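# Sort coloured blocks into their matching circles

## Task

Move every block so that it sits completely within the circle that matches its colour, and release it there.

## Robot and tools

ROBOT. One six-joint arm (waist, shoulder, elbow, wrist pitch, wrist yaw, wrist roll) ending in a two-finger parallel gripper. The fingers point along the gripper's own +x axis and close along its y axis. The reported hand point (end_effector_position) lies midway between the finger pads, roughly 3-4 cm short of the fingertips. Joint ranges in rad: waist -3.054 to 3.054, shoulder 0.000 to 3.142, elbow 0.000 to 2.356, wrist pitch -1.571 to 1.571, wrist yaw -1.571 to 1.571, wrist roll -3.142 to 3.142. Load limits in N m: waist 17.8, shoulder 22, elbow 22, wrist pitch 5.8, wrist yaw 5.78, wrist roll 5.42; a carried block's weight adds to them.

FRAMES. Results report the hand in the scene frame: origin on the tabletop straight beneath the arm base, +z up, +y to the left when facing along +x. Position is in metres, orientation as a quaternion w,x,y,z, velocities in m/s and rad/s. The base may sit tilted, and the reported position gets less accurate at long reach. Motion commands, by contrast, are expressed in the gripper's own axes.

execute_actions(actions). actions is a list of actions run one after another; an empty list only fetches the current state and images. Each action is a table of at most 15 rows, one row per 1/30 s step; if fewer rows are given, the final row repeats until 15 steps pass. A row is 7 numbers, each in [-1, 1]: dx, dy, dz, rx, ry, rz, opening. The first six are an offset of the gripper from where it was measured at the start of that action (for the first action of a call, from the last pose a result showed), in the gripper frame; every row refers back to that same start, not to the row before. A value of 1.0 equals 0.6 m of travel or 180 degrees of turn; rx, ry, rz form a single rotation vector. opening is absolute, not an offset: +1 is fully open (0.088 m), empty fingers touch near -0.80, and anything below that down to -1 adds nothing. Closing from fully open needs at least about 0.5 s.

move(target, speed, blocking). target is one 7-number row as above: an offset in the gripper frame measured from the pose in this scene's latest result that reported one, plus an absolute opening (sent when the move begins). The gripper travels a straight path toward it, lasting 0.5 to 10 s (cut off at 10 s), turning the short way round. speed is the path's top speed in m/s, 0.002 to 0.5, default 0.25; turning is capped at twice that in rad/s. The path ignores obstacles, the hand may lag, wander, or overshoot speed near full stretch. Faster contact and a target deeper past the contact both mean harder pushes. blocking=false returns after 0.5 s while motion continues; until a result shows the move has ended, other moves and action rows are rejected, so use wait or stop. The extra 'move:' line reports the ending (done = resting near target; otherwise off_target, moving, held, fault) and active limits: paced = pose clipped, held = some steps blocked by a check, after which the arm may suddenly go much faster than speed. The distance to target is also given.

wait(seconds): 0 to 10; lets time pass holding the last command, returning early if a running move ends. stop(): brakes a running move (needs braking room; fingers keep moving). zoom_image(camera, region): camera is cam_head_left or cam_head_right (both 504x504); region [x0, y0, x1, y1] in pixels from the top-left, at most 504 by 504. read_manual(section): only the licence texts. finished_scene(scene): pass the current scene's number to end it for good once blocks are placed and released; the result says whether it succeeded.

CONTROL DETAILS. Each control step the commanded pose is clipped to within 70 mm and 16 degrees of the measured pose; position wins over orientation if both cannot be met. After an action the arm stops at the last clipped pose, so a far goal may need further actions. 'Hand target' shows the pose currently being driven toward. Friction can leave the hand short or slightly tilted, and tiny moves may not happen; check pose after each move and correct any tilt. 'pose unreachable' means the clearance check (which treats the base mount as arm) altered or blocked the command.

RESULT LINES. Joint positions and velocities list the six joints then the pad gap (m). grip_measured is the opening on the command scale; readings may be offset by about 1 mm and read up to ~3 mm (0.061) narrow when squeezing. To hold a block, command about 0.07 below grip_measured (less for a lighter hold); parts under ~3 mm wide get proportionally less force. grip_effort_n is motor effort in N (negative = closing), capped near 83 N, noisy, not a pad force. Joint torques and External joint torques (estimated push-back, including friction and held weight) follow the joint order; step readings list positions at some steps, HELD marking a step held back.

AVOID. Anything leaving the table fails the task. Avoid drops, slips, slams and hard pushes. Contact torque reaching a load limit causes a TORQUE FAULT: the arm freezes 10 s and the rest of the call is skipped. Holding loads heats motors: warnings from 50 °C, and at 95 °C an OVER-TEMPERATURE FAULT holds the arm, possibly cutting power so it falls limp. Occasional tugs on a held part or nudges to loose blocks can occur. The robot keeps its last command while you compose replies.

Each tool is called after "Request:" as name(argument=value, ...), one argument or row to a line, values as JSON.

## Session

Request:
execute_actions(
  actions=[],
)

Request:
zoom_image(
  camera="cam_head_right",
  region=[140,180,320,360],
)

Scene clock: 0.00 s.
end_effector_position=(+0.5089, +0.4115, +0.3659) grip_measured=+0.822 grip_effort_n=n/a end_effector_quat_wxyz=(+0.664, -0.596, -0.258, +0.371) end_effector_velocity=(-0.000, +0.001, -0.002) end_effector_angular_velocity=(-0.018, -0.007, +0.002)
Joint positions: [-0.086  1.962  1.681  0.993 -0.644 -0.379  0.079]
Joint velocities: [ 0.002 -0.002 -0.002 -0.007 -0.007 -0.022 -0.   ]
Joint torques (N m, as the arm reports them, + toward a larger angle): no reading
External joint torques (N m, as the arm's controller estimates them; a push from outside toward a larger angle lowers the number): no reading
Motor temperatures (°C, as the motors report them): [21 23 21 21 21 23]
Heat: hottest shoulder 23 °C (+0.0 °C/min).
Hand target: +0.509, +0.412, +0.366; +0.664, -0.596, -0.258, +0.371

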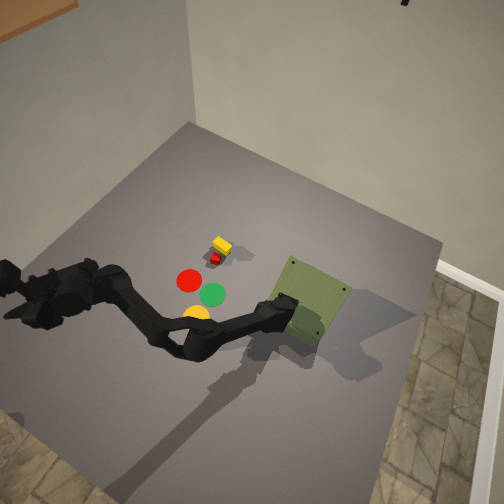

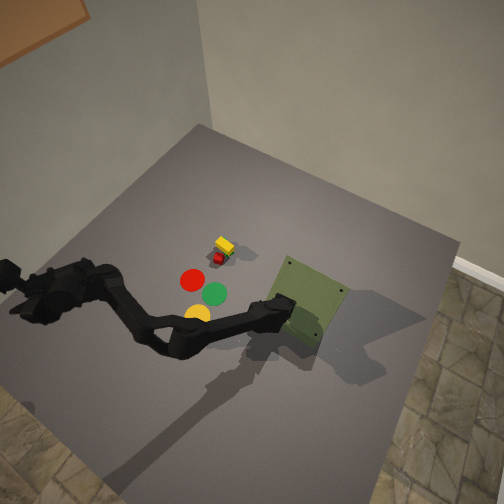

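Region (140, 180, 320, 360) of cam_head_right's 504x504 image, scaled by 2.800, with more detail than that image has.

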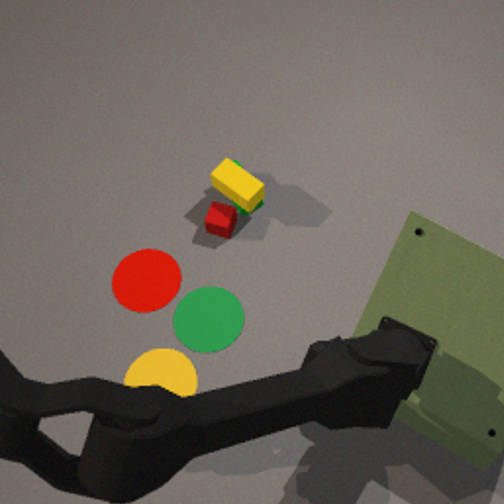

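Request:
move(
  target=[-0.86,0.438,-0.312,0.582,0.555,0.135,0.6],
  speed=0.3,
)

Request:
zoom_image(
  camera="cam_head_right",
  region=[140,180,320,360],
)

Scene clock: 5.67 s.
end_effector_position=(+0.3018, -0.1060, +0.1294) grip_measured=+0.603 grip_effort_n=-20.7 end_effector_quat_wxyz=(+0.711, +0.003, +0.703, -0.003) end_effector_velocity=(-0.004, -0.003, -0.003) end_effector_angular_velocity=(+0.011, +0.021, +0.000)
Joint positions: [-0.651  2.45   1.339 -0.98  -0.69  -0.723  0.069]
Joint velocities: [-0.002  0.022  0.012 -0.022  0.007 -0.022 -0.   ]
Joint torques (N m, as the arm reports them, + toward a larger angle): [-5.81 -5.05  5.33 -0.18  0.06 -0.17]
External joint torques (N m, as the arm's controller estimates them; a push from outside toward a larger angle lowers the number): [ 0.46  1.17  1.1  -0.44  0.11 -0.17]
Motor temperatures (°C, as the motors report them): [22 23 22 21 21 23]
Heat: hottest shoulder 23 °C (+0.0 °C/min).
Hand target: +0.302, -0.109, +0.129; +0.710, +0.004, +0.704, -0.003
Off the commanded pose: 0.004 m, 1 deg.
move: done

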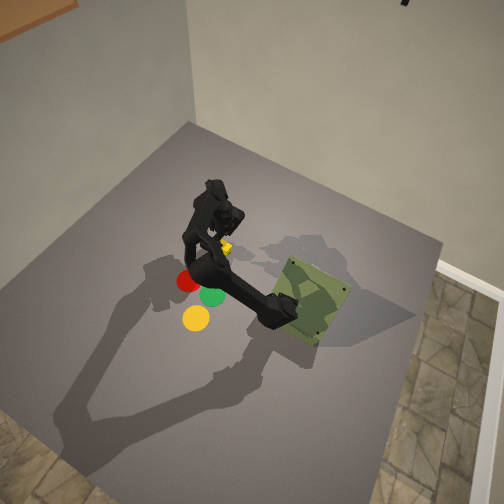

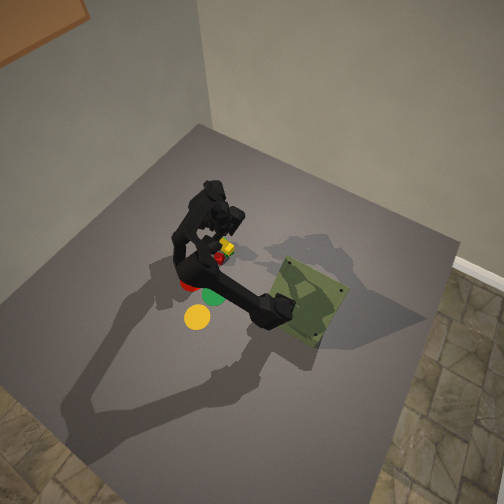

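Region (140, 180, 320, 360) of cam_head_right's 504x504 image, scaled by 2.800, with more detail than that image has.

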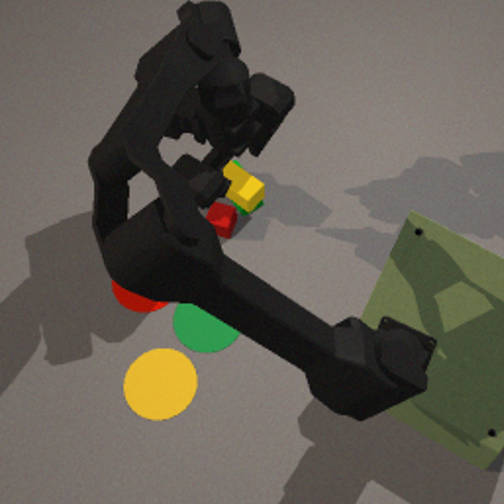

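Request:
move(
  target=[0.085,-0.006,-0.005,0,0,0,0.6],
  speed=0.06,
)

Request:
zoom_image(
  camera="cam_head_right",
  region=[180,200,270,290],
)

Request:
move(
  target=[0,0,0,0,0,0,-0.3],
)

Request:
zoom_image(
  camera="cam_head_right",
  region=[180,200,270,290],
)

Scene clock: 7.17 s.
end_effector_position=(+0.3032, -0.1096, +0.0840) grip_measured=+0.603 grip_effort_n=-21.2 end_effector_quat_wxyz=(+0.716, -0.005, +0.699, -0.001) end_effector_velocity=(-0.002, -0.001, -0.000) end_effector_angular_velocity=(-0.007, +0.001, -0.008)
Joint positions: [-0.57   2.494  1.244 -0.761 -0.728 -0.63   0.069]
Joint velocities: [-0.002 -0.002 -0.007  0.007  0.007  0.007 -0.001]
Joint torques (N m, as the arm reports them, + toward a larger angle): [-5.23 -5.03  2.98  0.21 -0.14  0.18]
External joint torques (N m, as the arm's controller estimates them; a push from outside toward a larger angle lowers the number): [ 1.15  1.3  -0.85 -0.07 -0.09  0.18]
Motor temperatures (°C, as the motors report them): [23 23 22 21 21 23]
Heat: hottest waist 23 °C (+0.0 °C/min).
Hand target: +0.299, -0.109, +0.078; +0.711, +0.003, +0.703, -0.003
Off the commanded pose: 0.007 m, 1 deg.
move: done

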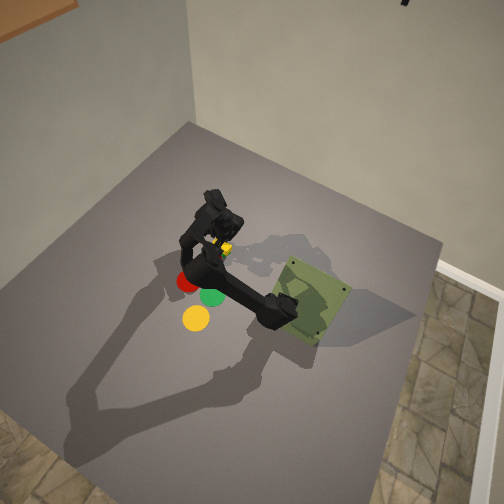

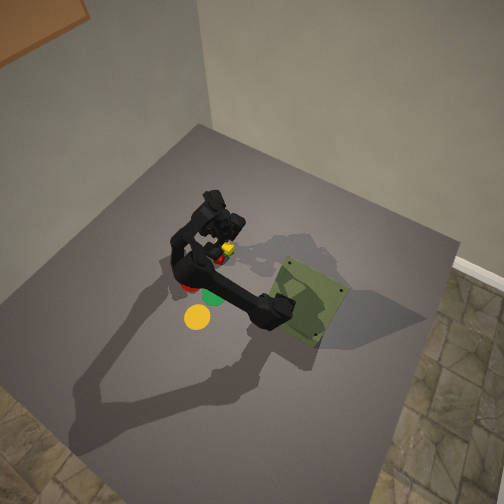

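Region (180, 200, 270, 290) of cam_head_right's 504x504 image, scaled by 5.600, with more detail than that image has.

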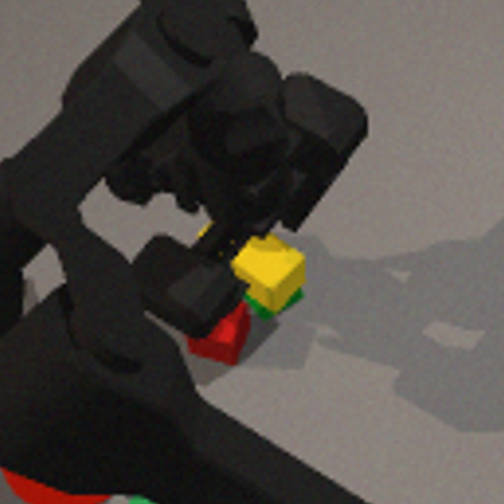

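Scene clock: 7.67 s.
end_effector_position=(+0.3032, -0.1097, +0.0841) grip_measured=-0.189 grip_effort_n=-83.5 end_effector_quat_wxyz=(+0.716, -0.005, +0.698, -0.001) end_effector_velocity=(-0.003, +0.002, -0.000) end_effector_angular_velocity=(+0.011, +0.001, +0.012)
Joint positions: [-0.57   2.494  1.244 -0.761 -0.728 -0.63   0.03 ]
Joint velocities: [-0.002 -0.002 -0.007 -0.007 -0.007 -0.022 -0.   ]
Joint torques (N m, as the arm reports them, + toward a larger angle): [-5.6  -6.38  3.97  0.03 -0.05  0.  ]
External joint torques (N m, as the arm's controller estimates them; a push from outside toward a larger angle lowers the number): [ 0.78 -0.06  0.17 -0.24  0.    0.  ]
Motor temperatures (°C, as the motors report them): [23 23 22 21 21 23]
Heat: hottest waist 23 °C (+0.0 °C/min).
Hand target: +0.303, -0.110, +0.084; +0.715, -0.005, +0.699, -0.001
Off the commanded pose: 0.000 m, 0 deg.
move: done

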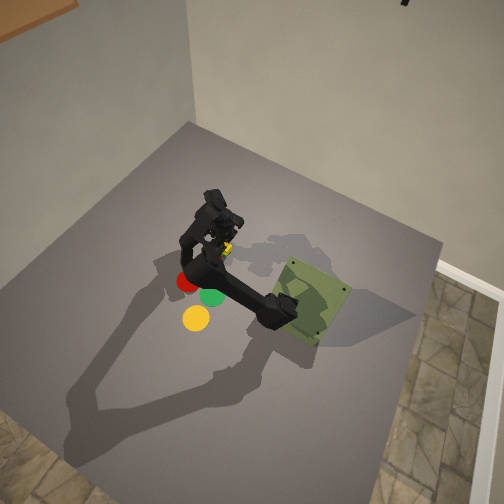

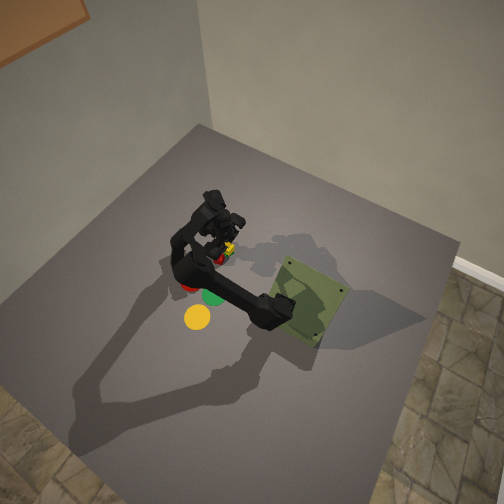

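Region (180, 200, 270, 290) of cam_head_right's 504x504 image, scaled by 5.600, with more detail than that image has.

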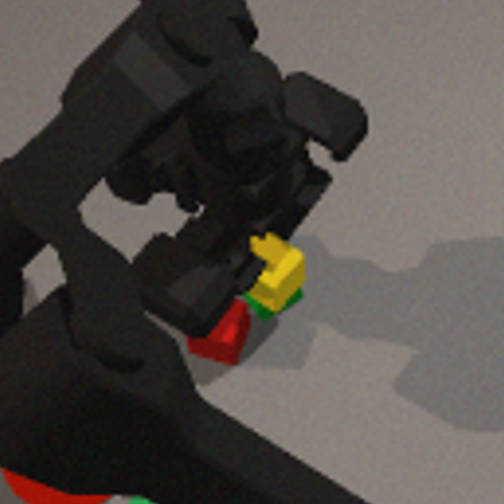

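Request:
move(
  target=[-0.03,0,0,0,0,0,-0.3],
  speed=0.1,
)

Request:
move(
  target=[0.02,0.44,-0.105,0,0,0,-0.3],
)

Request:
zoom_image(
  camera="cam_head_right",
  region=[140,180,320,360],
)

Scene clock: 22.40 s.
end_effector_position=(+0.2991, -0.1095, +0.0971) grip_measured=-0.189 grip_effort_n=-83.5 end_effector_quat_wxyz=(+0.712, +0.003, +0.702, -0.003) end_effector_velocity=(-0.003, +0.003, +0.001) end_effector_angular_velocity=(+0.016, +0.007, +0.006)
Joint positions: [-0.601  2.483  1.266 -0.836 -0.716 -0.665  0.03 ]
Joint velocities: [-0.002 -0.002 -0.002 -0.022 -0.007 -0.022 -0.   ]
Joint torques (N m, as the arm reports them, + toward a larger angle): [-5.92 -7.55  5.1  -0.16  0.06 -0.19]
External joint torques (N m, as the arm's controller estimates them; a push from outside toward a larger angle lowers the number): [ 0.38 -1.16  1.06 -0.44  0.12 -0.19]
Motor temperatures (°C, as the motors report them): [25 25 22 21 21 23]
Heat: hottest waist 25 °C (+5.4 °C/min).
Hand target: +0.303, -0.110, +0.102; +0.716, -0.005, +0.698, -0.001
Off the commanded pose: 0.006 m, 1 deg.
move: done

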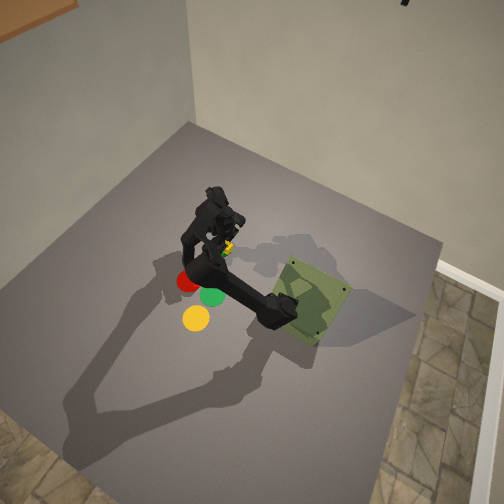

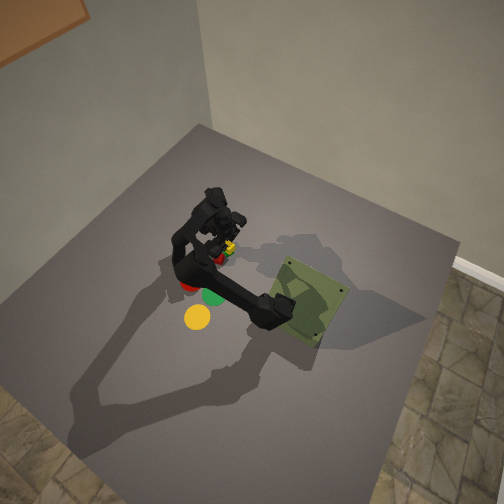

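Scene clock: 24.07 s.
end_effector_position=(+0.2400, +0.1559, +0.0850) grip_measured=-0.189 grip_effort_n=-83.5 end_effector_quat_wxyz=(+0.711, +0.005, +0.703, +0.002) end_effector_velocity=(-0.003, +0.003, +0.001) end_effector_angular_velocity=(+0.008, +0.002, -0.018)
Joint positions: [-0.005  1.53   0.815 -0.741 -0.842  0.162  0.03 ]
Joint velocities: [ 0.002 -0.017 -0.007 -0.007 -0.007  0.022 -0.   ]
Joint torques (N m, as the arm reports them, + toward a larger angle): [-3.56 -4.56  2.68  0.2   0.1   0.2 ]
External joint torques (N m, as the arm's controller estimates them; a push from outside toward a larger angle lowers the number): [ 0.71 -0.9  -0.69 -0.04  0.11  0.2 ]
Motor temperatures (°C, as the motors report them): [25 25 22 21 21 23]
Heat: hottest waist 25 °C (+5.0 °C/min).
Hand target: +0.238, +0.156, +0.084; +0.711, +0.005, +0.703, -0.000
Off the commanded pose: 0.002 m, 1 deg.
move: done

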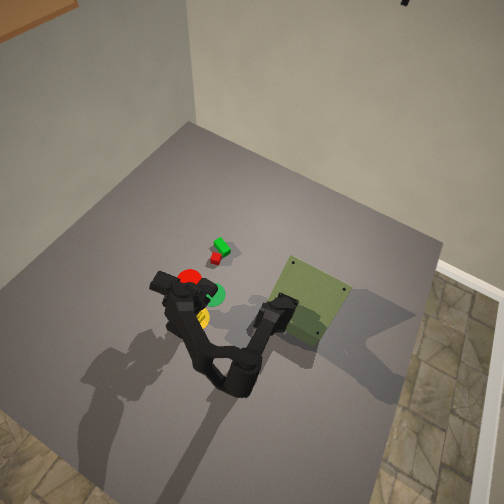

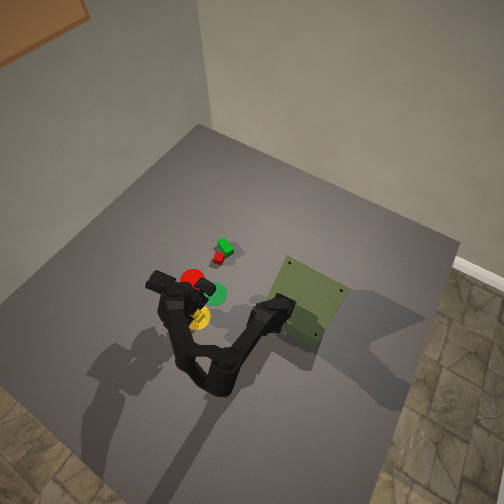

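Region (140, 180, 320, 360) of cam_head_right's 504x504 image, scaled by 2.800, with more detail than that image has.

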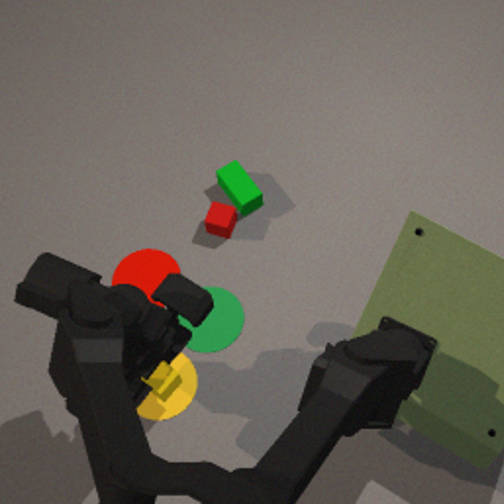

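Request:
move(
  target=[0.052,0,-0.004,0,0,0,-0.3],
  speed=0.05,
)

Request:
move(
  target=[0,0,0,0,0,0,0.3],
)

Request:
move(
  target=[-0.06,0,0,0,0,0,0.3],
)

Request:
move(
  target=[0,-0.378,0.105,0.38,0,0,0.3],
  speed=0.3,
)

Request:
zoom_image(
  camera="cam_head_right",
  region=[140,180,320,360],
)

Request:
zoom_image(
  camera="cam_head_left",
  region=[140,180,320,360],
)

Scene clock: 25.77 s.
end_effector_position=(+0.2400, +0.1590, +0.0569) grip_measured=-0.189 grip_effort_n=-83.5 end_effector_quat_wxyz=(+0.714, +0.003, +0.700, +0.008) end_effector_velocity=(+0.001, +0.000, -0.002) end_effector_angular_velocity=(+0.009, -0.004, +0.003)
Joint positions: [ 0.088  1.548  0.748 -0.541 -0.83   0.295  0.03 ]
Joint velocities: [ 0.002  0.002 -0.007  0.022 -0.007  0.007 -0.   ]
Joint torques (N m, as the arm reports them, + toward a larger angle): [-3.53 -3.09  2.33  0.22  0.11  0.19]
External joint torques (N m, as the arm's controller estimates them; a push from outside toward a larger angle lowers the number): [ 0.73  0.79 -0.66 -0.04  0.1   0.19]
Motor temperatures (°C, as the motors report them): [25 25 22 21 21 23]
Heat: hottest waist 25 °C (+4.7 °C/min).
Hand target: +0.238, +0.156, +0.054; +0.711, +0.005, +0.704, +0.002
Off the commanded pose: 0.005 m, 1 deg.
move: done

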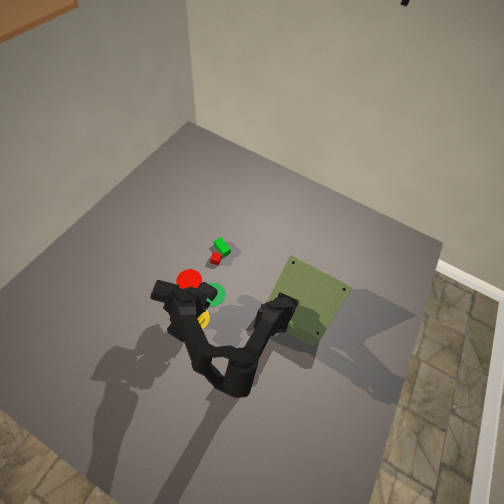

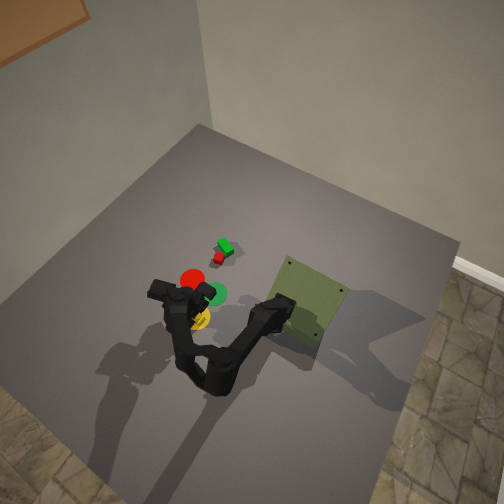

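Scene clock: 26.43 s.
end_effector_position=(+0.2400, +0.1590, +0.0569) grip_measured=+0.295 grip_effort_n=13.3 end_effector_quat_wxyz=(+0.714, +0.003, +0.700, +0.008) end_effector_velocity=(-0.001, -0.001, +0.001) end_effector_angular_velocity=(+0.005, +0.001, +0.012)
Joint positions: [ 0.088  1.548  0.748 -0.541 -0.83   0.295  0.053]
Joint velocities: [-0.007 -0.002 -0.002 -0.007 -0.007 -0.022  0.001]
Joint torques (N m, as the arm reports them, + toward a larger angle): [-3.76 -3.96  3.23  0.03  0.    0.  ]
External joint torques (N m, as the arm's controller estimates them; a push from outside toward a larger angle lowers the number): [ 0.47 -0.05  0.23 -0.23  0.    0.  ]
Motor temperatures (°C, as the motors report them): [25 25 22 21 21 23]
Heat: hottest waist 25 °C (+4.5 °C/min).
Hand target: +0.240, +0.159, +0.057; +0.714, +0.003, +0.700, +0.008
Off the commanded pose: 0.000 m, 0 deg.
move: done

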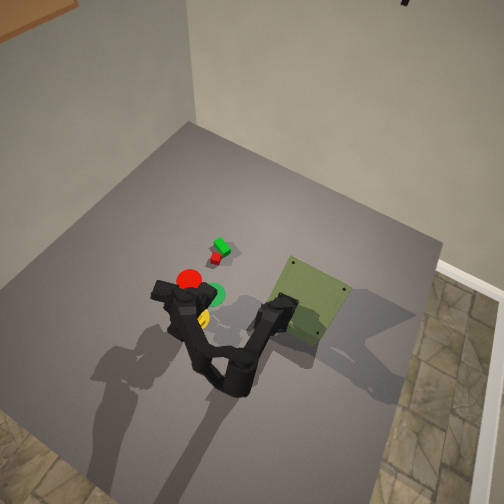

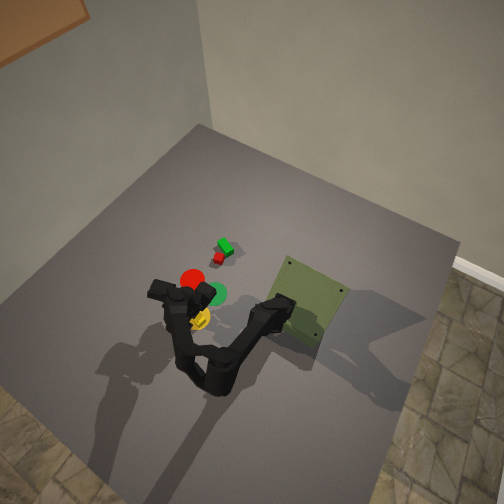

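Scene clock: 27.27 s.
end_effector_position=(+0.2376, +0.1562, +0.0899) grip_measured=+0.297 grip_effort_n=13.3 end_effector_quat_wxyz=(+0.711, +0.005, +0.703, +0.002) end_effector_velocity=(-0.007, +0.004, +0.002) end_effector_angular_velocity=(+0.018, +0.028, +0.019)
Joint positions: [-0.019  1.516  0.817 -0.771 -0.845  0.141  0.054]
Joint velocities: [-0.002 -0.002  0.007 -0.051 -0.022 -0.051 -0.   ]
Joint torques (N m, as the arm reports them, + toward a larger angle): [-4.   -4.31  4.42 -0.18 -0.1  -0.19]
External joint torques (N m, as the arm's controller estimates them; a push from outside toward a larger angle lowers the number): [ 0.13 -0.75  1.02 -0.41 -0.08 -0.18]
Motor temperatures (°C, as the motors report them): [25 25 22 21 21 23]
Heat: hottest waist 25 °C (+4.4 °C/min).
Hand target: +0.240, +0.159, +0.093; +0.714, +0.003, +0.700, +0.008
Off the commanded pose: 0.004 m, 1 deg.
move: done

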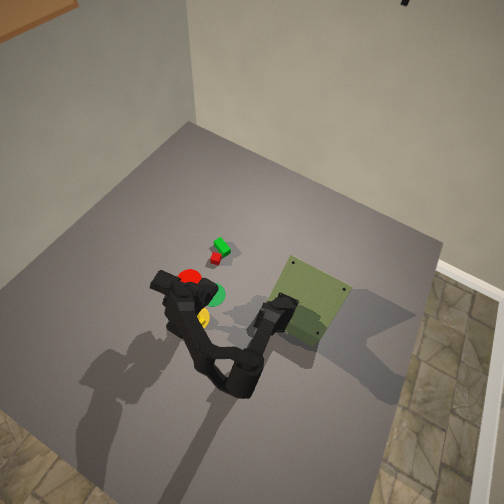

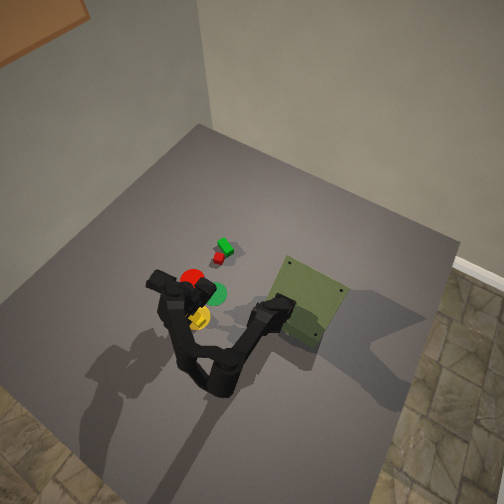

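Scene clock: 29.77 s.
end_effector_position=(+0.2996, -0.0690, +0.0902) grip_measured=+0.297 grip_effort_n=12.8 end_effector_quat_wxyz=(+0.591, +0.400, +0.582, -0.390) end_effector_velocity=(-0.003, -0.001, -0.000) end_effector_angular_velocity=(+0.003, +0.016, -0.009)
Joint positions: [-0.515  2.359  1.158 -0.781 -0.759  0.617  0.054]
Joint velocities: [-0.002  0.007  0.007 -0.022  0.007 -0.007 -0.   ]
Joint torques (N m, as the arm reports them, + toward a larger angle): [-5.71 -4.57  4.79 -0.18  0.13  0.19]
External joint torques (N m, as the arm's controller estimates them; a push from outside toward a larger angle lowers the number): [ 0.53  1.19  1.02 -0.45  0.11  0.19]
Motor temperatures (°C, as the motors report them): [25 25 22 21 21 23]
Heat: hottest waist 25 °C (+4.0 °C/min).
Hand target: +0.300, -0.072, +0.090; +0.587, +0.403, +0.580, -0.394
Off the commanded pose: 0.003 m, 1 deg.
move: done

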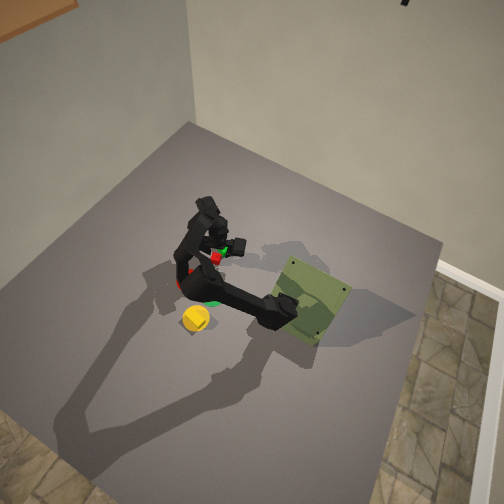

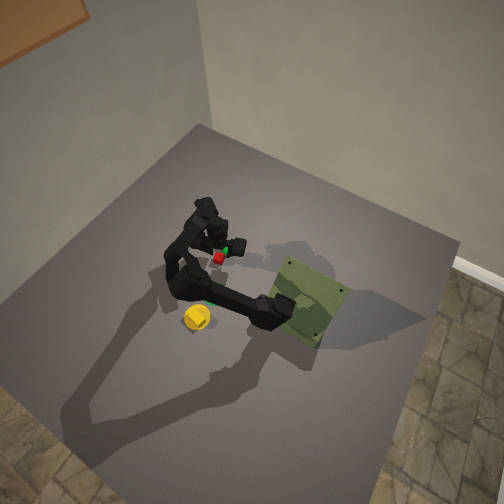

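Region (140, 180, 320, 360) of cam_head_right's 504x504 image, scaled by 2.800, with more detail than that image has.

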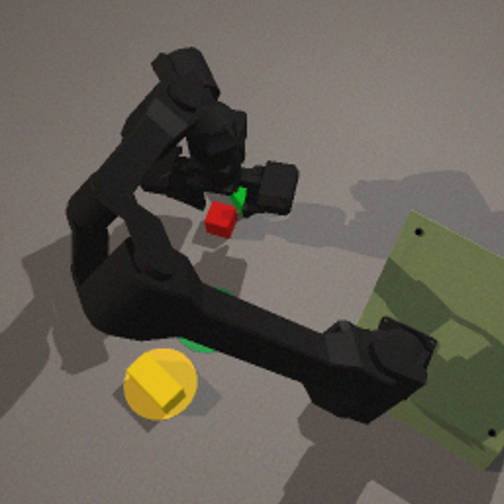

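Region (140, 180, 320, 360) of cam_head_left's 504x504 image, scaled by 2.800, with more detail than that image has.

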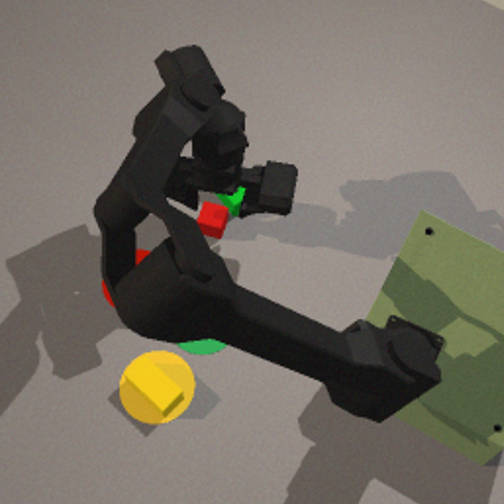

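Request:
move(
  target=[0.073,0.006,0,0,0,0,0.3],
  speed=0.06,
)

Request:
zoom_image(
  camera="cam_head_right",
  region=[180,200,270,290],
)

Request:
move(
  target=[0,0,0,0,0,0,-0.3],
)

Request:
move(
  target=[-0.05,0,0,0,0,0,-0.3],
  speed=0.1,
)

Request:
move(
  target=[0,0.142,-0.162,0,0,0,-0.3],
)

Scene clock: 31.50 s.
end_effector_position=(+0.3077, -0.0670, +0.0514) grip_measured=+0.297 grip_effort_n=12.8 end_effector_quat_wxyz=(+0.598, +0.397, +0.580, -0.385) end_effector_velocity=(-0.003, +0.002, +0.000) end_effector_angular_velocity=(+0.011, +0.003, -0.017)
Joint positions: [-0.419  2.404  1.108 -0.58  -0.793  0.743  0.054]
Joint velocities: [-0.002 -0.002 -0.007 -0.007 -0.007  0.007 -0.   ]
Joint torques (N m, as the arm reports them, + toward a larger angle): [-5.23 -4.58  2.49  0.23 -0.06  0.2 ]
External joint torques (N m, as the arm's controller estimates them; a push from outside toward a larger angle lowers the number): [ 1.14  1.18 -0.64 -0.01 -0.09  0.2 ]
Motor temperatures (°C, as the motors report them): [25 25 22 21 21 23]
Heat: hottest waist 25 °C (+3.8 °C/min).
Hand target: +0.303, -0.067, +0.047; +0.590, +0.401, +0.583, -0.390
Off the commanded pose: 0.006 m, 1 deg.
move: done

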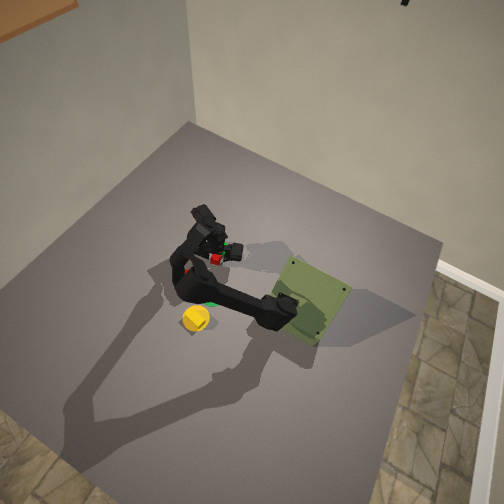

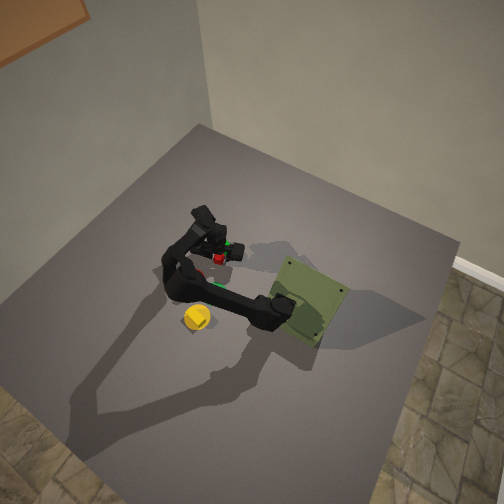

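Region (180, 200, 270, 290) of cam_head_right's 504x504 image, scaled by 5.600, with more detail than that image has.

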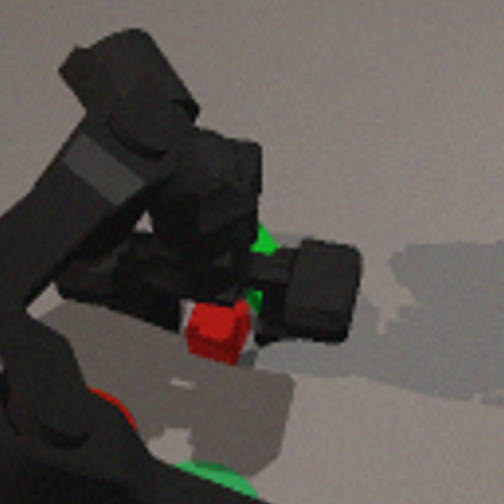

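Scene clock: 32.00 s.
end_effector_position=(+0.3077, -0.0672, +0.0516) grip_measured=-0.190 grip_effort_n=-83.5 end_effector_quat_wxyz=(+0.598, +0.397, +0.580, -0.385) end_effector_velocity=(+0.003, -0.001, +0.003) end_effector_angular_velocity=(+0.003, -0.016, +0.011)
Joint positions: [-0.42   2.404  1.108 -0.58  -0.793  0.743  0.03 ]
Joint velocities: [-0.007 -0.002  0.002  0.007 -0.007 -0.007  0.   ]
Joint torques (N m, as the arm reports them, + toward a larger angle): [-5.62 -5.84  3.4   0.03  0.02  0.01]
External joint torques (N m, as the arm's controller estimates them; a push from outside toward a larger angle lowers the number): [ 0.85  0.04  0.09 -0.26  0.    0.01]
Motor temperatures (°C, as the motors report them): [25 25 22 21 21 23]
Heat: hottest waist 25 °C (+3.8 °C/min).
Hand target: +0.308, -0.067, +0.051; +0.598, +0.397, +0.580, -0.385
Off the commanded pose: 0.000 m, 0 deg.
move: done

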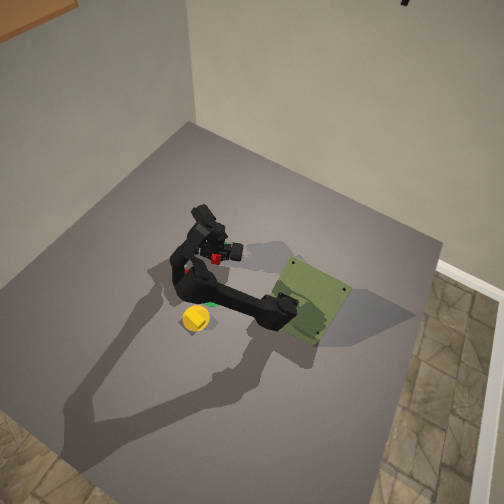

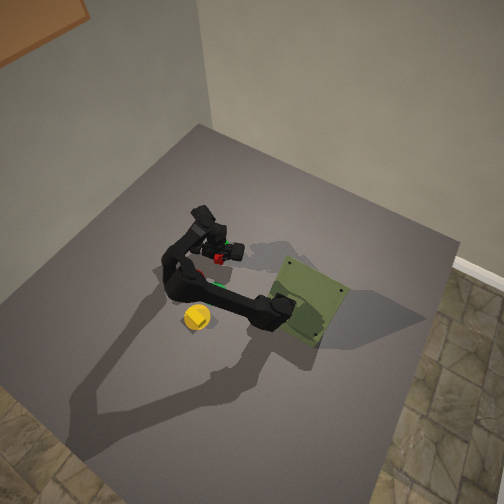

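Scene clock: 32.80 s.
end_effector_position=(+0.3033, -0.0674, +0.0772) grip_measured=-0.190 grip_effort_n=-83.5 end_effector_quat_wxyz=(+0.591, +0.401, +0.581, -0.389) end_effector_velocity=(-0.002, +0.003, +0.001) end_effector_angular_velocity=(+0.012, +0.005, +0.009)
Joint positions: [-0.481  2.374  1.144 -0.719 -0.774  0.664  0.03 ]
Joint velocities: [-0.002 -0.002  0.002 -0.022 -0.007 -0.022  0.   ]
Joint torques (N m, as the arm reports them, + toward a larger angle): [-5.88 -6.86  4.6  -0.18  0.11 -0.18]
External joint torques (N m, as the arm's controller estimates them; a push from outside toward a larger angle lowers the number): [ 0.49 -1.04  0.96 -0.46  0.09 -0.18]
Motor temperatures (°C, as the motors report them): [25 25 22 21 21 23]
Heat: hottest waist 25 °C (+3.7 °C/min).
Hand target: +0.307, -0.067, +0.082; +0.598, +0.397, +0.580, -0.386
Off the commanded pose: 0.006 m, 1 deg.
move: done

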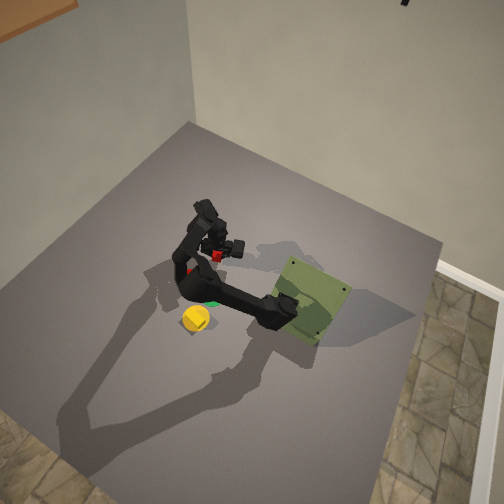

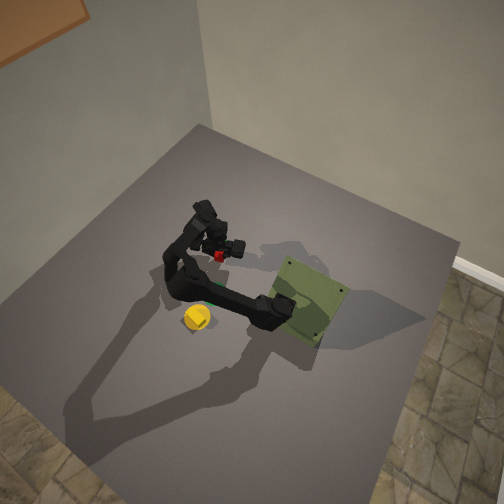

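Scene clock: 33.87 s.
end_effector_position=(+0.3430, +0.0512, +0.0765) grip_measured=-0.190 grip_effort_n=-83.5 end_effector_quat_wxyz=(+0.587, +0.403, +0.583, -0.391) end_effector_velocity=(+0.002, +0.003, -0.001) end_effector_angular_velocity=(+0.006, -0.004, +0.021)
Joint positions: [-0.219  2.123  1.19  -0.759 -0.843  1.03   0.03 ]
Joint velocities: [ 0.007 -0.002  0.002  0.007 -0.007 -0.007 -0.   ]
Joint torques (N m, as the arm reports them, + toward a larger angle): [-5.62 -6.55  4.39 -0.18  0.05  0.21]
External joint torques (N m, as the arm's controller estimates them; a push from outside toward a larger angle lowers the number): [ 1.14 -1.02  0.9  -0.44  0.01  0.22]
Motor temperatures (°C, as the motors report them): [25 25 22 21 21 23]
Heat: hottest waist 25 °C (+3.5 °C/min).
Hand target: +0.346, +0.055, +0.078; +0.590, +0.402, +0.582, -0.388
Off the commanded pose: 0.005 m, 1 deg.
move: done

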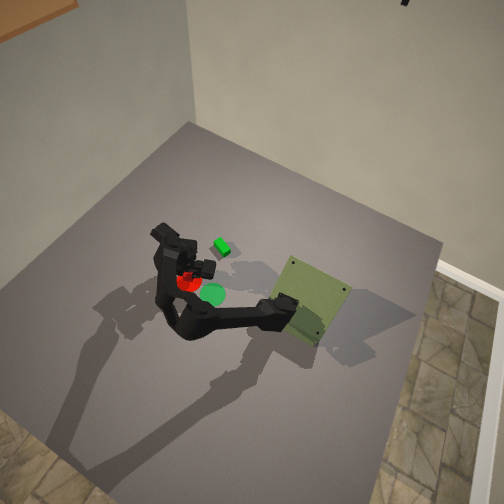

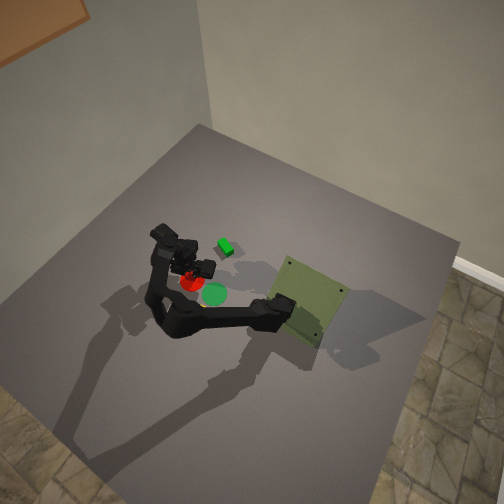

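Request:
move(
  target=[0.046,0.004,0,0,0,0,-0.3],
  speed=0.05,
)

Request:
move(
  target=[0,0,0,0,0,0,0.6],
)

Request:
move(
  target=[-0.06,0,0,0,0,0,0.6],
)

Request:
move(
  target=[0,-0.165,0.247,-0.285,0,0,0.6],
  speed=0.3,
)

Request:
zoom_image(
  camera="cam_head_right",
  region=[140,180,320,360],
)

Request:
zoom_image(
  camera="cam_head_left",
  region=[140,180,320,360],
)

Scene clock: 35.50 s.
end_effector_position=(+0.3490, +0.0543, +0.0535) grip_measured=-0.190 grip_effort_n=-83.5 end_effector_quat_wxyz=(+0.594, +0.400, +0.582, -0.385) end_effector_velocity=(+0.001, -0.000, +0.002) end_effector_angular_velocity=(+0.007, -0.011, -0.007)
Joint positions: [-0.162  2.145  1.162 -0.628 -0.846  1.115  0.03 ]
Joint velocities: [-0.007 -0.002 -0.002  0.007 -0.007  0.007 -0.   ]
Joint torques (N m, as the arm reports them, + toward a larger angle): [-5.7  -4.52  2.54  0.19 -0.06  0.18]
External joint torques (N m, as the arm's controller estimates them; a push from outside toward a larger angle lowers the number): [ 1.18  1.08 -0.57 -0.04 -0.1   0.18]
Motor temperatures (°C, as the motors report them): [25 25 22 21 21 23]
Heat: hottest waist 25 °C (+3.4 °C/min).
Hand target: +0.345, +0.052, +0.049; +0.587, +0.403, +0.583, -0.391
Off the commanded pose: 0.006 m, 1 deg.
move: done

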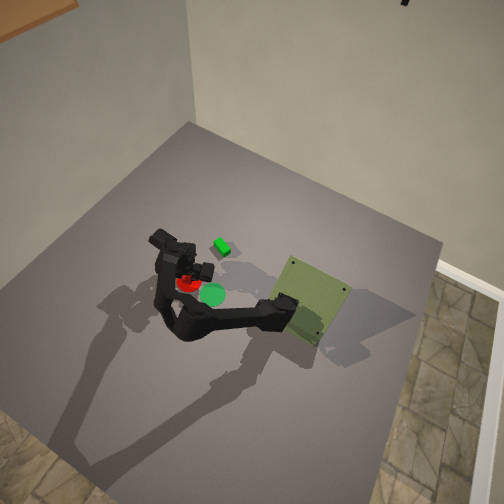

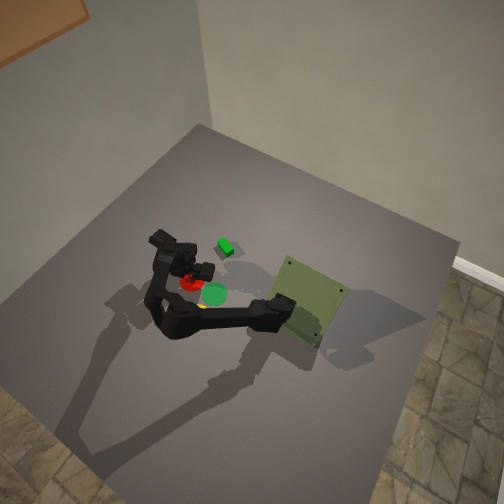

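Scene clock: 36.23 s.
end_effector_position=(+0.3490, +0.0543, +0.0535) grip_measured=+0.595 grip_effort_n=13.3 end_effector_quat_wxyz=(+0.594, +0.400, +0.582, -0.385) end_effector_velocity=(-0.002, -0.001, +0.001) end_effector_angular_velocity=(-0.007, +0.003, +0.015)
Joint positions: [-0.162  2.145  1.162 -0.628 -0.846  1.115  0.068]
Joint velocities: [-0.002 -0.002 -0.002 -0.007  0.007 -0.022  0.   ]
Joint torques (N m, as the arm reports them, + toward a larger angle): [-6.05 -5.67  3.35  0.    0.04  0.  ]
External joint torques (N m, as the arm's controller estimates them; a push from outside toward a larger angle lowers the number): [ 0.85 -0.04  0.16 -0.26 -0.01  0.01]
Motor temperatures (°C, as the motors report them): [26 25 22 21 21 23]
Heat: hottest waist 26 °C (+5.0 °C/min).
Hand target: +0.349, +0.054, +0.054; +0.594, +0.400, +0.582, -0.385
Off the commanded pose: 0.000 m, 0 deg.
move: done

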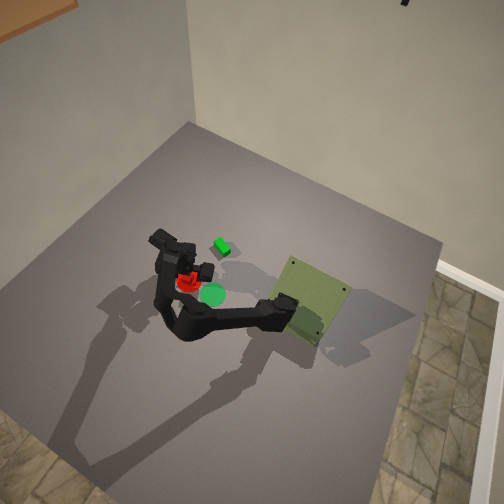

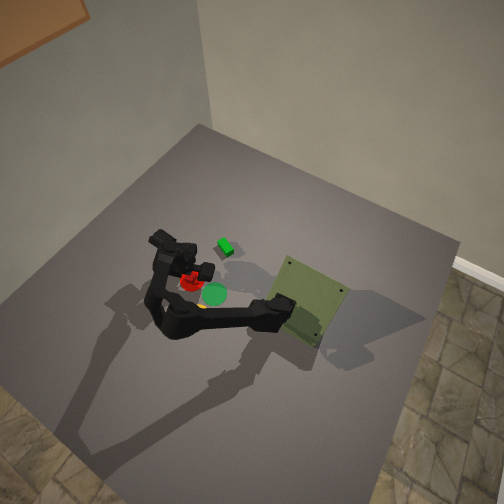

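Scene clock: 37.03 s.
end_effector_position=(+0.3456, +0.0525, +0.0858) grip_measured=+0.597 grip_effort_n=13.3 end_effector_quat_wxyz=(+0.589, +0.403, +0.582, -0.390) end_effector_velocity=(-0.002, +0.000, +0.004) end_effector_angular_velocity=(-0.005, +0.010, +0.001)
Joint positions: [-0.236  2.117  1.215 -0.804 -0.841  1.008  0.068]
Joint velocities: [-0.007 -0.002  0.012 -0.037  0.007 -0.022 -0.   ]
Joint torques (N m, as the arm reports them, + toward a larger angle): [-6.24 -6.32  4.43 -0.19  0.13 -0.17]
External joint torques (N m, as the arm's controller estimates them; a push from outside toward a larger angle lowers the number): [ 0.6  -0.82  0.9  -0.44  0.09 -0.16]
Motor temperatures (°C, as the motors report them): [26 25 22 21 21 23]
Heat: hottest waist 26 °C (+4.9 °C/min).
Hand target: +0.348, +0.054, +0.090; +0.594, +0.400, +0.581, -0.385
Off the commanded pose: 0.005 m, 1 deg.
move: done

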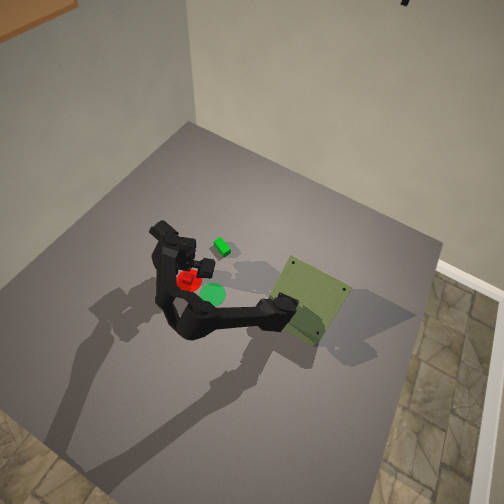

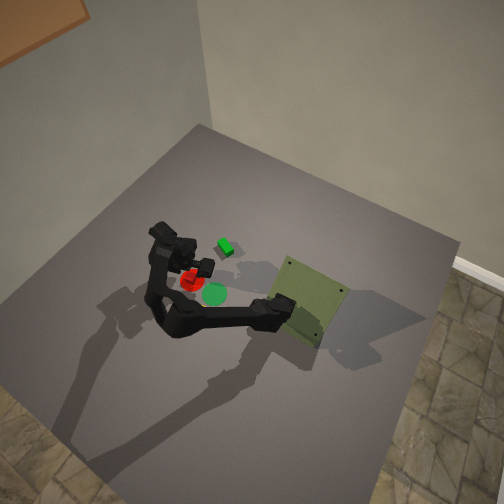

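Scene clock: 39.10 s.
end_effector_position=(+0.3092, -0.1196, +0.0854) grip_measured=+0.597 grip_effort_n=12.8 end_effector_quat_wxyz=(+0.707, +0.108, +0.691, -0.101) end_effector_velocity=(+0.000, -0.001, +0.001) end_effector_angular_velocity=(+0.009, -0.006, +0.012)
Joint positions: [-0.586  2.545  1.309 -0.801 -0.733 -0.355  0.068]
Joint velocities: [-0.007  0.007  0.007 -0.007 -0.007 -0.022 -0.   ]
Joint torques (N m, as the arm reports them, + toward a larger angle): [-6.01 -5.3   4.91 -0.16  0.05 -0.19]
External joint torques (N m, as the arm's controller estimates them; a push from outside toward a larger angle lowers the number): [ 0.53  1.35  0.97 -0.44  0.09 -0.19]
Motor temperatures (°C, as the motors report them): [26 25 22 21 21 23]
Heat: hottest waist 26 °C (+4.6 °C/min).
Hand target: +0.309, -0.122, +0.084; +0.706, +0.108, +0.693, -0.101
Off the commanded pose: 0.003 m, 0 deg.
move: done

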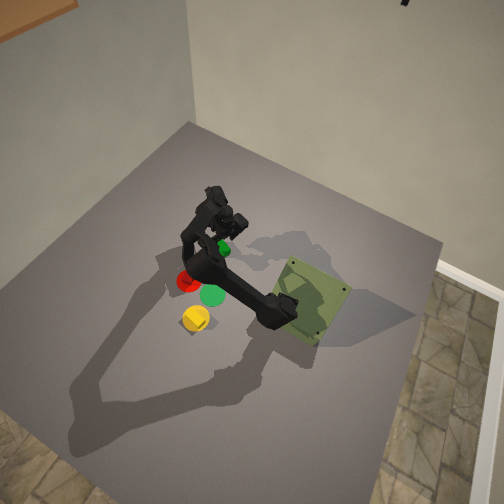

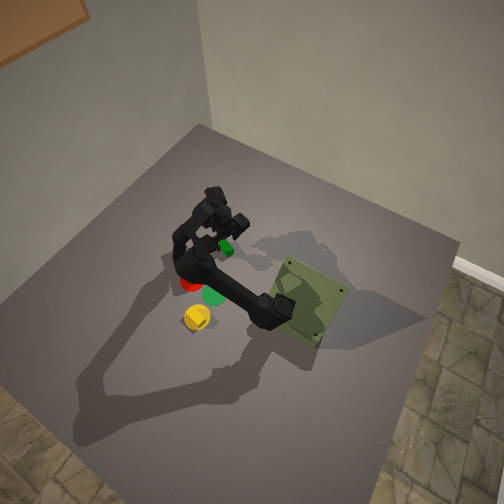

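Region (140, 180, 320, 360) of cam_head_right's 504x504 image, scaled by 2.800, with more detail than that image has.

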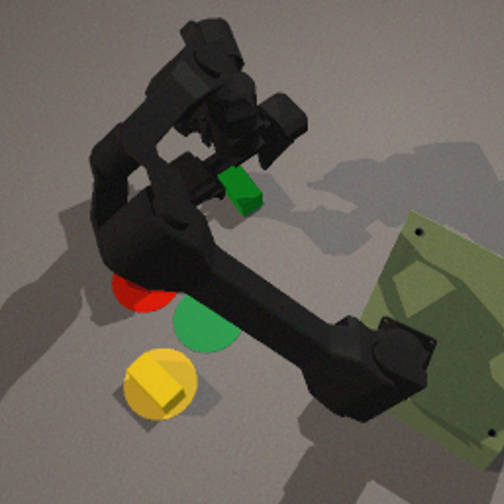

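Region (140, 180, 320, 360) of cam_head_left's 504x504 image, scaled by 2.800, with more detail than that image has.

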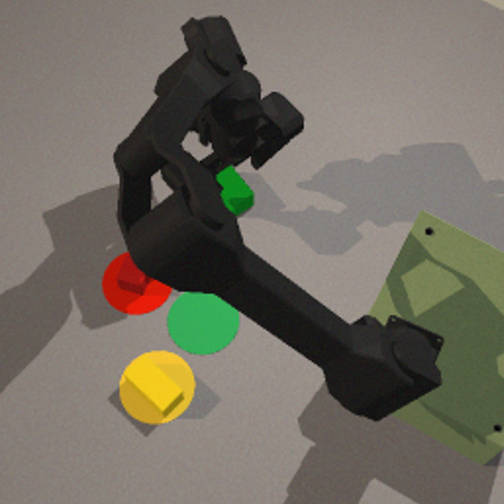

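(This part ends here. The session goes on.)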